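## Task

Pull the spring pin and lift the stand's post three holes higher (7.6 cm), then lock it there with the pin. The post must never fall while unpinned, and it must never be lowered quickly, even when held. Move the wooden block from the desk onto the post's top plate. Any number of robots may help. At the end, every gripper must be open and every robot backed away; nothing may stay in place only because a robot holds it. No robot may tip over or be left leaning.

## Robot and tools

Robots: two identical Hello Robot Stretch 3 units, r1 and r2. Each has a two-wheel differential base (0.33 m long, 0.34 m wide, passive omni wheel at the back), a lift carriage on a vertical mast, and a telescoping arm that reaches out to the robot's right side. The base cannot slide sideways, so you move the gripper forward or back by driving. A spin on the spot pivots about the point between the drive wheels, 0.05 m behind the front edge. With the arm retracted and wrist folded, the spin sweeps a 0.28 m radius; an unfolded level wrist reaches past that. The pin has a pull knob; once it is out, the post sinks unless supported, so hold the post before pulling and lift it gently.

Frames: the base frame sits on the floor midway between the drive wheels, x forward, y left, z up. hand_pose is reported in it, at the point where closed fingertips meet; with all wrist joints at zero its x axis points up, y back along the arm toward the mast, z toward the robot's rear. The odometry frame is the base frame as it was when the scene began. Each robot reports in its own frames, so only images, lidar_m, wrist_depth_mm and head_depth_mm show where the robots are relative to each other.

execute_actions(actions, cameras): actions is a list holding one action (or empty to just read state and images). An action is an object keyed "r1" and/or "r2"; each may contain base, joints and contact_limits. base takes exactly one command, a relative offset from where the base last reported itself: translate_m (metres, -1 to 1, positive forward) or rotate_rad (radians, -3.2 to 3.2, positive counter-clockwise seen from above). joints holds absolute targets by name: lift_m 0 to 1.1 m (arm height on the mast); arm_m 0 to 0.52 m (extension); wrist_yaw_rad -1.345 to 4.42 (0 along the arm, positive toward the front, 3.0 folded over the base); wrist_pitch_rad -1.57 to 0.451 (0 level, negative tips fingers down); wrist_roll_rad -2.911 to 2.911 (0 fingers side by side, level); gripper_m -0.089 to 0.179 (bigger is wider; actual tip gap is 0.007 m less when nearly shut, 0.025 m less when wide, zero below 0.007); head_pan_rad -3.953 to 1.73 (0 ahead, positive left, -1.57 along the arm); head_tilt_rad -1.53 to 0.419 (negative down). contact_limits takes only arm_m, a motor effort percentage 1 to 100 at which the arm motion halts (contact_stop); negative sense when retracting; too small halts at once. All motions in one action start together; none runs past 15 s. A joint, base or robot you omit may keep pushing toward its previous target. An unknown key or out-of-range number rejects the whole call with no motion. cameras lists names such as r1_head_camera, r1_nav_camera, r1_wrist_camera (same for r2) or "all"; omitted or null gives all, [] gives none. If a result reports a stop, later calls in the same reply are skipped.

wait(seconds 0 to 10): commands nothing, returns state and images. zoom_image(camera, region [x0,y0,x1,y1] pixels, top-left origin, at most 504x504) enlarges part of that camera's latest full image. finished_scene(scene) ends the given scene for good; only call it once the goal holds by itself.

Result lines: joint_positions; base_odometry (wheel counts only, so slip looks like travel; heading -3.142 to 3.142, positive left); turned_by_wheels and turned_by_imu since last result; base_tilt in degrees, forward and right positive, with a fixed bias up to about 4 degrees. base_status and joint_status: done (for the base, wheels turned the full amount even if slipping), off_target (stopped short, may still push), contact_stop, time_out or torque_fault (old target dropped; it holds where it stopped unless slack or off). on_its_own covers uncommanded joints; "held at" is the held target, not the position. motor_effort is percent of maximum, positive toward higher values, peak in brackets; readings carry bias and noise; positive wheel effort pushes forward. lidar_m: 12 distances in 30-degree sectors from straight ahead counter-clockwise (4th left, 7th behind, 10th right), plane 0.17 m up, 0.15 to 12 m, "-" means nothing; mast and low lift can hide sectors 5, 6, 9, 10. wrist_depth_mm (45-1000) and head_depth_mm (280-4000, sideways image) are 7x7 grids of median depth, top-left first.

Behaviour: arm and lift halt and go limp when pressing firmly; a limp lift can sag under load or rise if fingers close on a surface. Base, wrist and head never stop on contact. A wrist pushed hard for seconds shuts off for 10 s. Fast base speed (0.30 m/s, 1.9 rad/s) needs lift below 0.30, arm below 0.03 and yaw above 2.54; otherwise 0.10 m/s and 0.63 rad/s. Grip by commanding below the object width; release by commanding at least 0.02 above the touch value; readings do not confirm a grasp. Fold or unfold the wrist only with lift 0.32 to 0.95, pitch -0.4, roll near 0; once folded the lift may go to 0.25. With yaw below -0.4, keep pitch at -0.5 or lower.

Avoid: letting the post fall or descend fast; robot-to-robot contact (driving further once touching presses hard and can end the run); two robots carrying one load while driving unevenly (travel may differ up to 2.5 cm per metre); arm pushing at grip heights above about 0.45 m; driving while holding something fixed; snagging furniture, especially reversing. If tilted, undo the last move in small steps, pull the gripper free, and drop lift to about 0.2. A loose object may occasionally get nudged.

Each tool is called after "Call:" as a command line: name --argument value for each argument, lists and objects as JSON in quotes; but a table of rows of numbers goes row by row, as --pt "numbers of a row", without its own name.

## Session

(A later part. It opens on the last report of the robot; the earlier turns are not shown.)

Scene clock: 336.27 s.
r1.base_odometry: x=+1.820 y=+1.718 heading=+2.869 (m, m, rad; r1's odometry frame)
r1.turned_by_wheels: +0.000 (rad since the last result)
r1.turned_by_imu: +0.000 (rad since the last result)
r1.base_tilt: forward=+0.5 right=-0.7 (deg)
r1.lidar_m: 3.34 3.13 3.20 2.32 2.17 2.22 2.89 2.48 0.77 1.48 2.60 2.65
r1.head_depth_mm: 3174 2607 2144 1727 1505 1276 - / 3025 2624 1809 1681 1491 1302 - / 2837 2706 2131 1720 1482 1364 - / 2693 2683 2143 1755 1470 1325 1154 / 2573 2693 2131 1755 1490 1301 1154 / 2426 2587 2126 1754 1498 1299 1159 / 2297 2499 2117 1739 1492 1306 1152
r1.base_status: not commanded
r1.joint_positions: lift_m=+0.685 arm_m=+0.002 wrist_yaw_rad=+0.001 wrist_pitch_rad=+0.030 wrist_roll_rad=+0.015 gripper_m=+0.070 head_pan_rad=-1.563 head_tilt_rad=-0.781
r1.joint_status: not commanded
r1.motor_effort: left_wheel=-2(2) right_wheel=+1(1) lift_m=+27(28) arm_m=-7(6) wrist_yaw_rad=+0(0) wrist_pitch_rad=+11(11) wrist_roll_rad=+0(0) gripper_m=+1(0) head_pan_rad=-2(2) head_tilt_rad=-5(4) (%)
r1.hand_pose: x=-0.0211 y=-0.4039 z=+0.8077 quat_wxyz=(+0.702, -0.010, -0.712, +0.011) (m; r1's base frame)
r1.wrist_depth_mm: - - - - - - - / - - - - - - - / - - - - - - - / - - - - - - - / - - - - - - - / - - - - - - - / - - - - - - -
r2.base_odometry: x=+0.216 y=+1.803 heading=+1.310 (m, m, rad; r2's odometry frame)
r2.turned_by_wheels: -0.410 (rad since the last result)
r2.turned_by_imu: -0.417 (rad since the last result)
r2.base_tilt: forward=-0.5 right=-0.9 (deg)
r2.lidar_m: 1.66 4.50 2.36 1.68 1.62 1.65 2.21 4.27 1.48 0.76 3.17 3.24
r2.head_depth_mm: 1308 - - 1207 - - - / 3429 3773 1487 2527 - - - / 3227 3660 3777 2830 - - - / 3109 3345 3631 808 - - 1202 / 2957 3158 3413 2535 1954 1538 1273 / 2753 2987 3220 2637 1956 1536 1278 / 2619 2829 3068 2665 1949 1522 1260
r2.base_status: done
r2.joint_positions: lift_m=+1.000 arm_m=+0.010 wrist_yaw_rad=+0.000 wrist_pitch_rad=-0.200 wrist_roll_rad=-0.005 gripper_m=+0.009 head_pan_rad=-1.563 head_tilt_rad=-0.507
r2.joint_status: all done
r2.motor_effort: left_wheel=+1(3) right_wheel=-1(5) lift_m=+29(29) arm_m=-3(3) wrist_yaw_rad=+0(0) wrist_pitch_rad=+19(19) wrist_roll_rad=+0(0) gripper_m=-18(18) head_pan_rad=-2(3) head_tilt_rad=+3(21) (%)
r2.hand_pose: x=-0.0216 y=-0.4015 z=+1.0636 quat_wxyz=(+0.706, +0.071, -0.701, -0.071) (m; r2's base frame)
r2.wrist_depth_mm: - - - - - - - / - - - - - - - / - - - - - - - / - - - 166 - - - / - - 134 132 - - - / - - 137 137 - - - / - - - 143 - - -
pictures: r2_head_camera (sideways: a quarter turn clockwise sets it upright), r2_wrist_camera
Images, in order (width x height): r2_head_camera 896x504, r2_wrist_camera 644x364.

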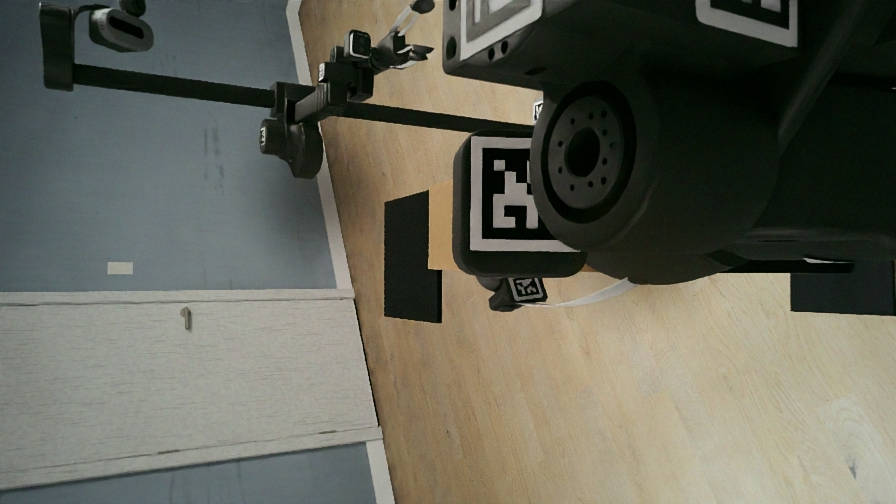

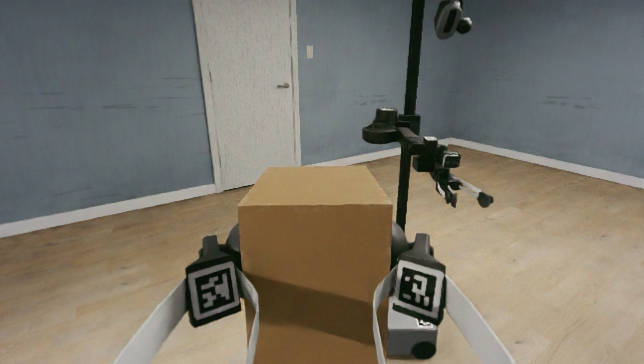

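Call:
execute_actions --actions '[{"r2":{"base":{"translate_m":0.022},"joints":{"lift_m":1.05,"arm_m":0.15}},"r1":{"joints":{"head_pan_rad":-2.1,"head_tilt_rad":-0.4}}}]' --cameras '[]'

Call:
execute_actions --actions '[{"r2":{"joints":{"arm_m":0.385}}}]' --cameras '["r2_wrist_camera","r2_head_camera","r1_head_camera"]'

Scene clock: 342.77 s.
r1.base_odometry: x=+1.820 y=+1.718 heading=+2.869 (m, m, rad; r1's odometry frame)
r1.turned_by_wheels: +0.000 (rad since the last result)
r1.turned_by_imu: +0.001 (rad since the last result)
r1.base_tilt: forward=+0.6 right=-0.7 (deg)
r1.lidar_m: 3.33 3.13 3.20 2.32 2.16 2.22 2.89 2.49 0.77 1.50 2.60 2.65
r1.head_depth_mm: - - - 3095 2212 1723 1416 / - - - 3084 2203 1713 1406 / - - - 2603 2086 1700 1402 / - - - 2568 2089 1562 1306 / - - 3827 3026 2171 1690 1398 / 3435 1086 3805 2986 1820 1624 1395 / 2951 1459 3301 2815 2147 1601 1417
r1.base_status: not commanded
r1.joint_positions: lift_m=+0.685 arm_m=+0.002 wrist_yaw_rad=+0.001 wrist_pitch_rad=+0.030 wrist_roll_rad=+0.015 gripper_m=+0.070 head_pan_rad=-2.093 head_tilt_rad=-0.409
r1.joint_status: all done
r1.motor_effort: left_wheel=-1(2) right_wheel=+1(0) lift_m=+27(27) arm_m=-6(6) wrist_yaw_rad=-1(1) wrist_pitch_rad=+11(11) wrist_roll_rad=+0(0) gripper_m=+1(0) head_pan_rad=-2(21) head_tilt_rad=+4(28) (%)
r1.hand_pose: x=-0.0211 y=-0.4039 z=+0.8077 quat_wxyz=(+0.702, -0.010, -0.712, +0.011) (m; r1's base frame)
r1.wrist_depth_mm: - - - - - 652 - / - - - - - - - / - - - - - - - / - - - - - - - / - - - - - - - / - - - - - - - / - - - - - - -
r2.base_odometry: x=+0.221 y=+1.824 heading=+1.310 (m, m, rad; r2's odometry frame)
r2.turned_by_wheels: +0.000 (rad since the last result)
r2.turned_by_imu: +0.001 (rad since the last result)
r2.base_tilt: forward=-0.4 right=-0.9 (deg)
r2.lidar_m: 1.64 4.48 2.37 1.69 1.62 1.66 2.23 4.28 1.49 0.77 3.15 3.23
r2.head_depth_mm: 1342 - - - 1976 1554 1284 / 3495 3725 - - 1722 1561 1282 / 3267 3577 - - 1790 1549 1284 / 3088 3337 1985 2288 1785 1449 1235 / 2949 3164 3394 2554 1951 1530 1274 / 2774 2926 3223 2651 1943 1543 1266 / 2611 2853 3028 2643 1937 1534 1261
r2.base_status: done
r2.joint_positions: lift_m=+1.050 arm_m=+0.150 wrist_yaw_rad=+0.000 wrist_pitch_rad=-0.200 wrist_roll_rad=-0.005 gripper_m=+0.009 head_pan_rad=-1.563 head_tilt_rad=-0.507
r2.joint_status: all done
r2.motor_effort: left_wheel=+1(5) right_wheel=-2(3) lift_m=+29(33) arm_m=+3(4) wrist_yaw_rad=-1(0) wrist_pitch_rad=+19(19) wrist_roll_rad=+0(0) gripper_m=-19(18) head_pan_rad=-2(3) head_tilt_rad=+3(3) (%)
r2.hand_pose: x=-0.0216 y=-0.5411 z=+1.1137 quat_wxyz=(+0.706, +0.071, -0.701, -0.071) (m; r2's base frame)
r2.wrist_depth_mm: - - - - - - - / - - - - - - - / - - - - - - - / - - - 166 - - - / - - 134 132 - - - / - - 137 137 - - - / - - - 143 - - -
pictures: none
No camera images: the call's "cameras" was empty. Leave "cameras" out to get every camera's image.

Scene clock: 345.73 s.
r1.base_odometry: x=+1.820 y=+1.718 heading=+2.869 (m, m, rad; r1's odometry frame)
r1.turned_by_wheels: +0.000 (rad since the last result)
r1.turned_by_imu: +0.000 (rad since the last result)
r1.base_tilt: forward=+0.5 right=-0.7 (deg)
r1.lidar_m: 3.32 3.12 3.20 2.32 2.17 2.22 2.89 2.49 0.77 1.51 2.60 2.65
r1.head_depth_mm: - - - 3033 2216 1720 1414 / - - - 3047 2213 1722 1405 / - - 758 884 2108 1701 1402 / - - 841 2591 2097 1555 1300 / - 901 - 2999 2161 1686 1397 / 3439 3595 3836 2996 1829 1613 1387 / 2961 1444 3328 2820 2143 1601 1424
r1.base_status: not commanded
r1.joint_positions: lift_m=+0.685 arm_m=+0.002 wrist_yaw_rad=+0.001 wrist_pitch_rad=+0.030 wrist_roll_rad=+0.015 gripper_m=+0.070 head_pan_rad=-2.093 head_tilt_rad=-0.409
r1.joint_status: not commanded
r1.motor_effort: left_wheel=-1(1) right_wheel=+0(1) lift_m=+27(27) arm_m=-7(7) wrist_yaw_rad=+0(1) wrist_pitch_rad=+11(11) wrist_roll_rad=+0(0) gripper_m=+0(1) head_pan_rad=-2(2) head_tilt_rad=+4(4) (%)
r1.hand_pose: x=-0.0211 y=-0.4039 z=+0.8077 quat_wxyz=(+0.702, -0.010, -0.712, +0.011) (m; r1's base frame)
r1.wrist_depth_mm: - - - - - - - / - - - - - - - / - - - - - - - / - - - - - - - / - - - - - - - / - - - - - - - / - - - - - - -
r2.base_odometry: x=+0.221 y=+1.824 heading=+1.310 (m, m, rad; r2's odometry frame)
r2.turned_by_wheels: +0.000 (rad since the last result)
r2.turned_by_imu: +0.000 (rad since the last result)
r2.base_tilt: forward=-0.4 right=-0.8 (deg)
r2.lidar_m: 1.64 4.49 2.37 1.70 1.62 1.67 2.23 4.29 1.49 0.76 3.15 3.26
r2.head_depth_mm: 1336 - 2391 2551 1981 1558 1282 / 3578 3763 1587 2598 1740 1550 1279 / 3275 - 3666 2450 1793 1548 1275 / 3062 3268 3323 858 1811 1448 1234 / 2865 3100 3349 2524 1932 1534 1264 / 2710 2972 3218 2655 1948 1535 1272 / 2627 2774 2998 2622 1952 1532 1266
r2.base_status: not commanded
r2.joint_positions: lift_m=+1.050 arm_m=+0.385 wrist_yaw_rad=+0.000 wrist_pitch_rad=-0.200 wrist_roll_rad=-0.005 gripper_m=+0.009 head_pan_rad=-1.563 head_tilt_rad=-0.507
r2.joint_status: all done
r2.motor_effort: left_wheel=+1(2) right_wheel=-1(1) lift_m=+29(29) arm_m=+3(4) wrist_yaw_rad=+0(1) wrist_pitch_rad=+19(19) wrist_roll_rad=+0(0) gripper_m=-19(19) head_pan_rad=-1(3) head_tilt_rad=+3(4) (%)
r2.hand_pose: x=-0.0216 y=-0.7760 z=+1.1137 quat_wxyz=(+0.706, +0.071, -0.701, -0.071) (m; r2's base frame)
r2.wrist_depth_mm: - - - - - 885 - / - - - - - - - / - - - - - - - / - - - 167 967 - - / - - 134 132 - 770 - / - - 137 137 - - - / - - - 143 - - -
pictures: r1_head_camera (sideways: a quarter turn clockwise sets it upright), r2_head_camera (sideways: a quarter turn clockwise sets it upright), r2_wrist_camera
Images, in order (width x height): r1_head_camera 896x504, r2_head_camera 896x504, r2_wrist_camera 644x364.

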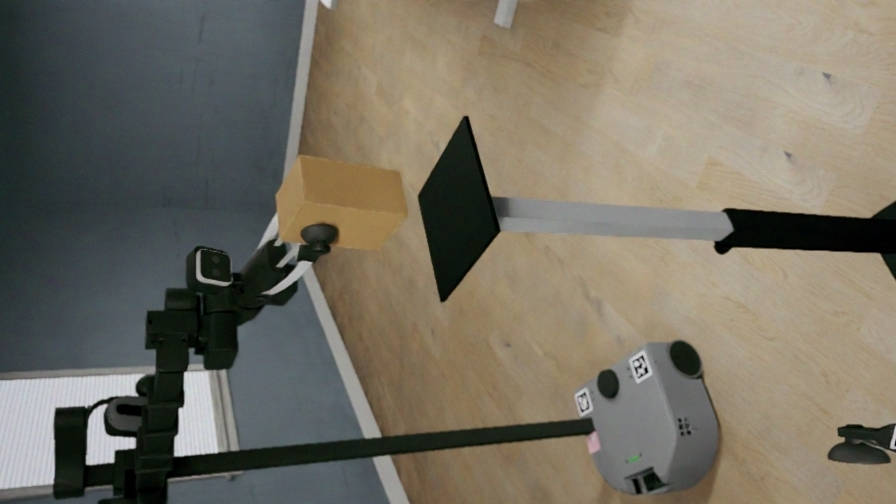

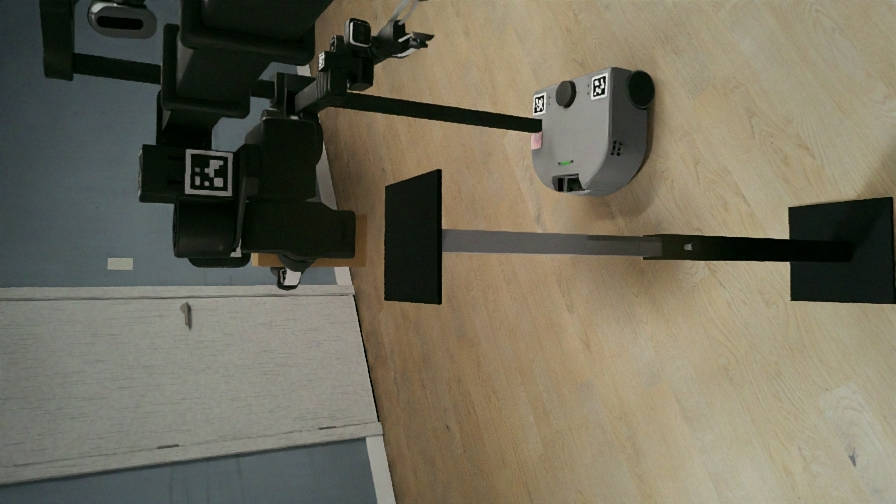

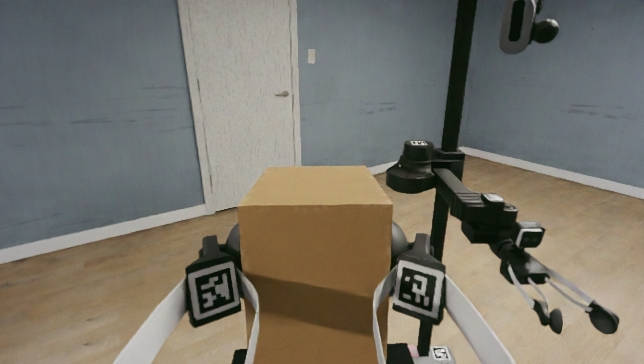

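Centred. About 7 cm to descend.

Call:
execute_actions --actions '[{"r2":{"joints":{"lift_m":0.99}}}]' --cameras '["r2_head_camera","r1_head_camera"]'

Scene clock: 348.37 s.
r1.base_odometry: x=+1.820 y=+1.718 heading=+2.869 (m, m, rad; r1's odometry frame)
r1.turned_by_wheels: +0.000 (rad since the last result)
r1.turned_by_imu: +0.000 (rad since the last result)
r1.base_tilt: forward=+0.4 right=-0.5 (deg)
r1.lidar_m: 3.32 3.13 3.21 2.31 2.16 2.22 2.89 2.49 0.77 1.51 2.60 2.65
r1.head_depth_mm: - - - 3079 2213 1716 1412 / - - - 3077 2202 1721 1411 / - - - 797 2098 1699 1407 / - - 881 843 2075 1555 1289 / - - - 3020 2156 1690 1390 / 3470 3496 3861 2951 1815 1617 1404 / 2951 1375 3343 2835 2135 1604 1424
r1.base_status: not commanded
r1.joint_positions: lift_m=+0.685 arm_m=+0.002 wrist_yaw_rad=+0.001 wrist_pitch_rad=+0.030 wrist_roll_rad=+0.015 gripper_m=+0.070 head_pan_rad=-2.093 head_tilt_rad=-0.409
r1.joint_status: not commanded
r1.motor_effort: left_wheel=-1(1) right_wheel=+0(1) lift_m=+27(27) arm_m=-6(6) wrist_yaw_rad=+0(0) wrist_pitch_rad=+11(11) wrist_roll_rad=+0(0) gripper_m=+0(1) head_pan_rad=-2(2) head_tilt_rad=+5(5) (%)
r1.hand_pose: x=-0.0211 y=-0.4039 z=+0.8077 quat_wxyz=(+0.702, -0.010, -0.712, +0.011) (m; r1's base frame)
r1.wrist_depth_mm: - - - - - 640 448 / - - - - - - 452 / - - - - - - - / - - - - - - - / - - - - - - - / - - - - - - - / - - - - - - -
r2.base_odometry: x=+0.221 y=+1.824 heading=+1.310 (m, m, rad; r2's odometry frame)
r2.turned_by_wheels: +0.000 (rad since the last result)
r2.turned_by_imu: +0.000 (rad since the last result)
r2.base_tilt: forward=-0.5 right=-0.8 (deg)
r2.lidar_m: 1.63 4.48 2.38 1.69 1.63 1.67 2.23 4.27 1.49 0.77 3.15 3.25
r2.head_depth_mm: 1343 - - 2446 1961 1559 1280 / 3548 3823 - 2550 1723 1548 1281 / 3326 3543 - 2423 1794 1545 1285 / 3123 3391 3505 855 1821 1460 1236 / 2918 3097 3368 2521 1944 1541 1280 / 2723 2965 3217 2649 1951 1525 1266 / 2606 2817 3063 2620 1943 1538 1266
r2.base_status: not commanded
r2.joint_positions: lift_m=+0.990 arm_m=+0.385 wrist_yaw_rad=+0.000 wrist_pitch_rad=-0.200 wrist_roll_rad=-0.005 gripper_m=+0.009 head_pan_rad=-1.563 head_tilt_rad=-0.507
r2.joint_status: all done
r2.motor_effort: left_wheel=+1(0) right_wheel=-1(2) lift_m=+18(26) arm_m=+3(3) wrist_yaw_rad=+0(0) wrist_pitch_rad=+19(19) wrist_roll_rad=+0(0) gripper_m=-19(19) head_pan_rad=-2(3) head_tilt_rad=+4(2) (%)
r2.hand_pose: x=-0.0216 y=-0.7761 z=+1.0545 quat_wxyz=(+0.706, +0.071, -0.701, -0.071) (m; r2's base frame)
r2.wrist_depth_mm: - - - - - - - / - - - - - - - / - - - - - - - / - - - 166 - 746 - / - - 134 132 - 739 - / - - 136 137 - - - / - - 245 143 244 - -
pictures: r1_head_camera (sideways: a quarter turn clockwise sets it upright), r2_head_camera (sideways: a quarter turn clockwise sets it upright)
Images, in order (width x height): r1_head_camera 896x504, r2_head_camera 896x504.

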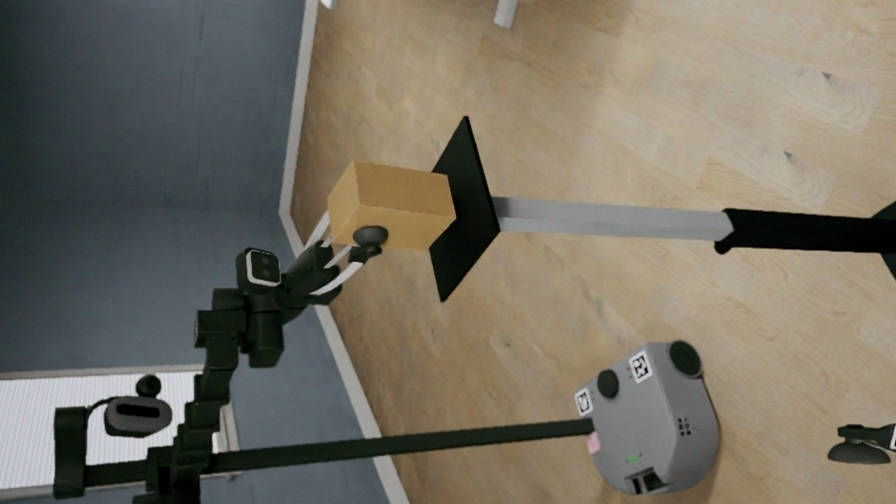

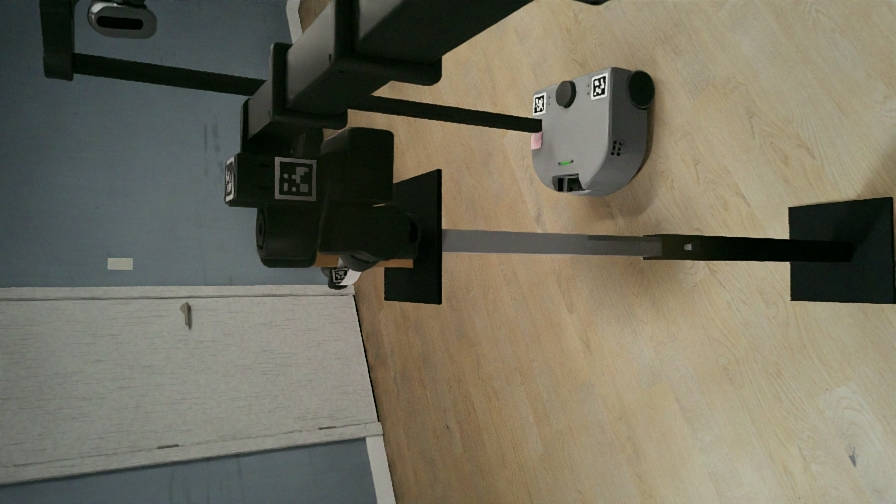

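Call:
execute_actions --actions '[{"r2":{"joints":{"lift_m":0.968}}}]' --cameras '["r2_wrist_camera","r1_head_camera"]'

Scene clock: 350.47 s.
r1.base_odometry: x=+1.820 y=+1.718 heading=+2.869 (m, m, rad; r1's odometry frame)
r1.turned_by_wheels: +0.000 (rad since the last result)
r1.turned_by_imu: +0.000 (rad since the last result)
r1.base_tilt: forward=+0.6 right=-0.6 (deg)
r1.lidar_m: 3.34 3.11 3.20 2.31 2.16 2.22 2.89 2.49 0.77 1.50 2.60 2.65
r1.head_depth_mm: - - - 3099 2213 1723 1407 / - - - 3052 2198 1711 1412 / - - - 792 2114 1709 1402 / - - 890 831 2091 1553 1306 / - - 3815 3020 2167 1679 1394 / 3456 1359 3852 2980 1828 1619 1392 / 2998 1424 3329 2804 2139 1602 1418
r1.base_status: not commanded
r1.joint_positions: lift_m=+0.685 arm_m=+0.002 wrist_yaw_rad=+0.001 wrist_pitch_rad=+0.030 wrist_roll_rad=+0.015 gripper_m=+0.070 head_pan_rad=-2.093 head_tilt_rad=-0.409
r1.joint_status: not commanded
r1.motor_effort: left_wheel=-1(2) right_wheel=+1(1) lift_m=+27(27) arm_m=-7(7) wrist_yaw_rad=+1(0) wrist_pitch_rad=+11(11) wrist_roll_rad=+0(0) gripper_m=-1(0) head_pan_rad=-2(2) head_tilt_rad=+4(4) (%)
r1.hand_pose: x=-0.0211 y=-0.4039 z=+0.8077 quat_wxyz=(+0.702, -0.010, -0.712, +0.011) (m; r1's base frame)
r1.wrist_depth_mm: - - - - - 656 448 / - - - - - - 455 / - - - - - - - / - - - - - - - / - - - - - - - / - - - - - - - / - - - - - - -
r2.base_odometry: x=+0.221 y=+1.824 heading=+1.310 (m, m, rad; r2's odometry frame)
r2.turned_by_wheels: +0.000 (rad since the last result)
r2.turned_by_imu: +0.000 (rad since the last result)
r2.base_tilt: forward=-0.5 right=-0.8 (deg)
r2.lidar_m: 1.64 4.49 2.37 1.70 1.62 1.66 2.23 4.26 1.49 0.77 3.15 3.25
r2.head_depth_mm: 1339 - - - 1897 1547 1279 / 3538 3750 1486 2473 1727 1547 1272 / 3331 3546 - 2423 1806 1543 1277 / 3068 3337 3553 864 1822 1455 1235 / 2903 3124 3322 2527 1958 1544 1268 / 2764 2949 3217 2645 1962 1542 1272 / 2615 2813 3030 2654 1946 1534 1266
r2.base_status: not commanded
r2.joint_positions: lift_m=+0.968 arm_m=+0.385 wrist_yaw_rad=+0.000 wrist_pitch_rad=-0.170 wrist_roll_rad=-0.005 gripper_m=+0.009 head_pan_rad=-1.563 head_tilt_rad=-0.507
r2.joint_status: all done
r2.motor_effort: left_wheel=+1(1) right_wheel=-2(2) lift_m=+16(16) arm_m=+3(3) wrist_yaw_rad=+0(0) wrist_pitch_rad=+7(19) wrist_roll_rad=+0(0) gripper_m=-19(19) head_pan_rad=-3(2) head_tilt_rad=+3(3) (%)
r2.hand_pose: x=-0.0216 y=-0.7782 z=+1.0401 quat_wxyz=(+0.707, +0.060, -0.702, -0.060) (m; r2's base frame)
r2.wrist_depth_mm: - - - - - - - / - - - - - - - / - - - - - - - / - - - 162 - 757 - / - - 134 131 - 724 - / - - 136 137 - - - / - - 229 144 229 - -
pictures: r1_head_camera (sideways: a quarter turn clockwise sets it upright), r2_wrist_camera
Images, in order (width x height): r1_head_camera 896x504, r2_wrist_camera 644x364.

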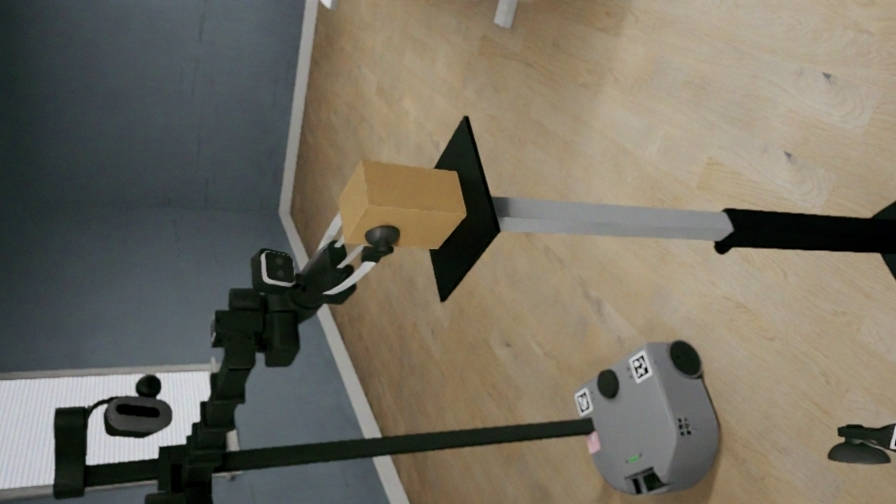

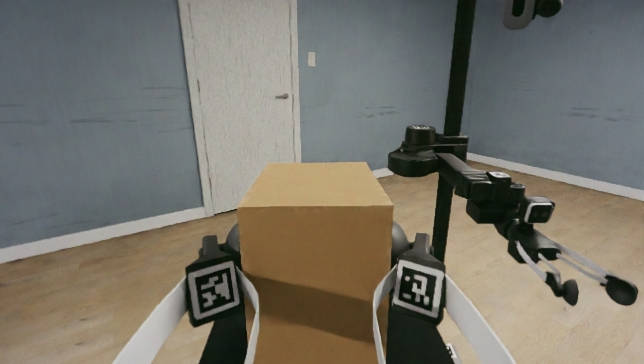

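Call:
execute_actions --actions '[{"r2":{"joints":{"gripper_m":0.11}}}]' --cameras '[]'

Call:
execute_actions --actions '[{"r2":{"joints":{"arm_m":0.01}}}]' --cameras '["r2_wrist_camera","r1_head_camera"]'

Scene clock: 353.67 s.
r1.base_odometry: x=+1.820 y=+1.718 heading=+2.869 (m, m, rad; r1's odometry frame)
r1.turned_by_wheels: +0.000 (rad since the last result)
r1.turned_by_imu: +0.000 (rad since the last result)
r1.base_tilt: forward=+0.5 right=-0.7 (deg)
r1.lidar_m: 3.33 3.13 3.20 2.32 2.16 2.22 2.90 2.48 0.77 1.51 2.60 2.65
r1.head_depth_mm: - - - 3079 2203 1728 1413 / - - - 3072 2214 1714 1414 / - - - 787 2125 1712 1406 / - - 889 829 2082 1557 1296 / - - 3871 2989 2162 1688 1389 / 3482 1364 3813 3007 1833 1616 1393 / 2974 1435 3297 2775 2140 1607 1425
r1.base_status: not commanded
r1.joint_positions: lift_m=+0.685 arm_m=+0.002 wrist_yaw_rad=+0.001 wrist_pitch_rad=+0.030 wrist_roll_rad=+0.015 gripper_m=+0.070 head_pan_rad=-2.093 head_tilt_rad=-0.409
r1.joint_status: not commanded
r1.motor_effort: left_wheel=-1(1) right_wheel=+1(1) lift_m=+27(28) arm_m=-6(7) wrist_yaw_rad=-2(0) wrist_pitch_rad=+11(11) wrist_roll_rad=-1(0) gripper_m=+0(1) head_pan_rad=-2(2) head_tilt_rad=+4(5) (%)
r1.hand_pose: x=-0.0211 y=-0.4039 z=+0.8077 quat_wxyz=(+0.702, -0.010, -0.712, +0.011) (m; r1's base frame)
r1.wrist_depth_mm: - - - - - 654 435 / - - - - - - 453 / - - - - - - - / - - - - - - - / - - - - - - - / - - - - - - - / - - - - - - -
r2.base_odometry: x=+0.221 y=+1.824 heading=+1.310 (m, m, rad; r2's odometry frame)
r2.turned_by_wheels: +0.000 (rad since the last result)
r2.turned_by_imu: +0.000 (rad since the last result)
r2.base_tilt: forward=-0.5 right=-0.8 (deg)
r2.lidar_m: 1.63 4.51 2.37 1.69 1.63 1.67 2.23 4.29 1.49 0.77 3.16 3.24
r2.head_depth_mm: 1340 - - - 1889 1556 1286 / 3539 3765 1495 2448 1731 1545 1287 / 3279 3598 - 2411 1816 1544 1278 / 3126 3364 3485 864 1808 1457 1229 / 2942 3141 3397 2547 1956 1533 1271 / 2747 2999 3182 2675 1947 1534 1267 / 2590 2774 3040 2655 1939 1527 1269
r2.base_status: not commanded
r2.joint_positions: lift_m=+0.968 arm_m=+0.385 wrist_yaw_rad=+0.000 wrist_pitch_rad=-0.172 wrist_roll_rad=-0.005 gripper_m=+0.110 head_pan_rad=-1.563 head_tilt_rad=-0.507
r2.joint_status: all done
r2.motor_effort: left_wheel=+1(1) right_wheel=-1(1) lift_m=+16(16) arm_m=+3(3) wrist_yaw_rad=+0(0) wrist_pitch_rad=+9(9) wrist_roll_rad=+0(0) gripper_m=-1(78) head_pan_rad=-3(2) head_tilt_rad=+4(4) (%)
r2.hand_pose: x=-0.0216 y=-0.7780 z=+1.0394 quat_wxyz=(+0.707, +0.061, -0.702, -0.061) (m; r2's base frame)
r2.wrist_depth_mm: - - - - - - - / - - - - - - - / - - - - - - - / - - - 167 - 742 - / - - 135 133 - 731 - / - - 266 141 265 - - / - - 225 149 228 - -
pictures: none
No camera images: the call's "cameras" was empty. Leave "cameras" out to get every camera's image.

Scene clock: 357.63 s.
r1.base_odometry: x=+1.820 y=+1.718 heading=+2.869 (m, m, rad; r1's odometry frame)
r1.turned_by_wheels: +0.000 (rad since the last result)
r1.turned_by_imu: +0.001 (rad since the last result)
r1.base_tilt: forward=+0.5 right=-0.6 (deg)
r1.lidar_m: 3.32 3.13 3.20 2.31 2.16 2.22 2.89 2.49 0.77 1.51 2.60 2.65
r1.head_depth_mm: - - - 3065 2209 1723 1411 / - - - 3059 2185 1700 1414 / - - - 790 2113 1700 1405 / - - - 838 2109 1559 1303 / - - - 3008 2158 1706 1393 / 3481 1328 3789 2948 1828 1628 1384 / 2990 1382 3322 2816 2151 1601 1427
r1.base_status: not commanded
r1.joint_positions: lift_m=+0.685 arm_m=+0.002 wrist_yaw_rad=+0.001 wrist_pitch_rad=+0.030 wrist_roll_rad=+0.015 gripper_m=+0.070 head_pan_rad=-2.093 head_tilt_rad=-0.409
r1.joint_status: not commanded
r1.motor_effort: left_wheel=-1(1) right_wheel=+1(0) lift_m=+28(28) arm_m=-7(7) wrist_yaw_rad=+0(0) wrist_pitch_rad=+11(11) wrist_roll_rad=+0(1) gripper_m=+0(1) head_pan_rad=-2(2) head_tilt_rad=+5(5) (%)
r1.hand_pose: x=-0.0211 y=-0.4039 z=+0.8077 quat_wxyz=(+0.702, -0.010, -0.712, +0.011) (m; r1's base frame)
r1.wrist_depth_mm: - - - - - - 454 / - - - - - - 456 / - - - - - - - / - - - - - - - / - - - - - - - / - - - - - - - / - - - - - - -
r2.base_odometry: x=+0.221 y=+1.824 heading=+1.310 (m, m, rad; r2's odometry frame)
r2.turned_by_wheels: +0.000 (rad since the last result)
r2.turned_by_imu: +0.000 (rad since the last result)
r2.base_tilt: forward=-0.5 right=-0.8 (deg)
r2.lidar_m: 1.64 4.49 2.38 1.69 1.63 1.66 2.23 4.28 1.49 0.77 3.15 3.26
r2.head_depth_mm: 1349 - - 2573 2164 - - / 3531 3722 1490 2547 1735 - - / 3296 3617 3803 2403 - - - / 3132 3371 3476 841 - - 1265 / 2921 3145 3426 2596 1871 1540 1266 / 2697 2966 3183 2646 1953 1547 1273 / 2568 2791 3029 2613 1949 1534 1269
r2.base_status: not commanded
r2.joint_positions: lift_m=+0.968 arm_m=+0.010 wrist_yaw_rad=+0.000 wrist_pitch_rad=-0.172 wrist_roll_rad=-0.005 gripper_m=+0.110 head_pan_rad=-1.563 head_tilt_rad=-0.507
r2.joint_status: all done
r2.motor_effort: left_wheel=+0(1) right_wheel=-1(1) lift_m=+16(16) arm_m=-3(6) wrist_yaw_rad=+0(1) wrist_pitch_rad=+8(9) wrist_roll_rad=+0(0) gripper_m=+0(1) head_pan_rad=-2(2) head_tilt_rad=+3(4) (%)
r2.hand_pose: x=-0.0216 y=-0.4036 z=+1.0396 quat_wxyz=(+0.707, +0.061, -0.702, -0.061) (m; r2's base frame)
r2.wrist_depth_mm: - - - - - - - / - - - - - - - / - - - - - - - / - - - 559 - - - / - - - - - - - / - - - - - - - / - - - - - - -
pictures: r1_head_camera (sideways: a quarter turn clockwise sets it upright), r2_wrist_camera
Images, in order (width x height): r1_head_camera 896x504, r2_wrist_camera 644x364.

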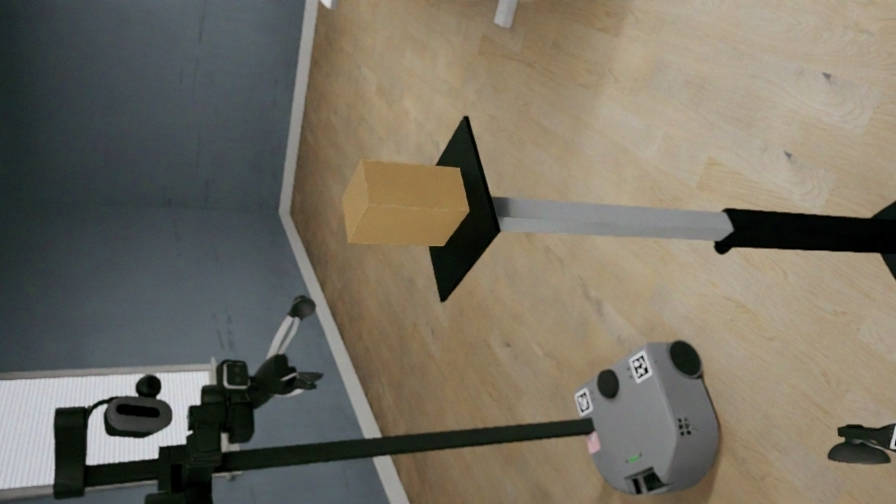

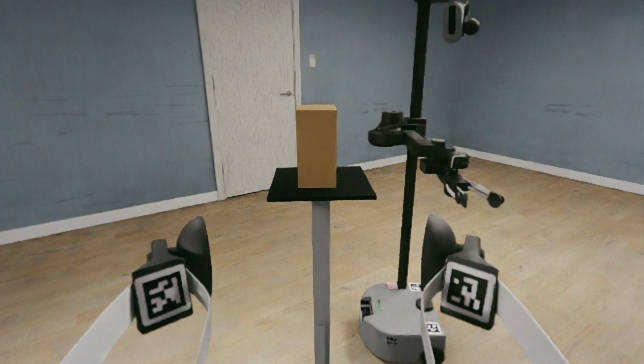

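Call:
finished_scene --scene 2

The scene is finished: the task was done.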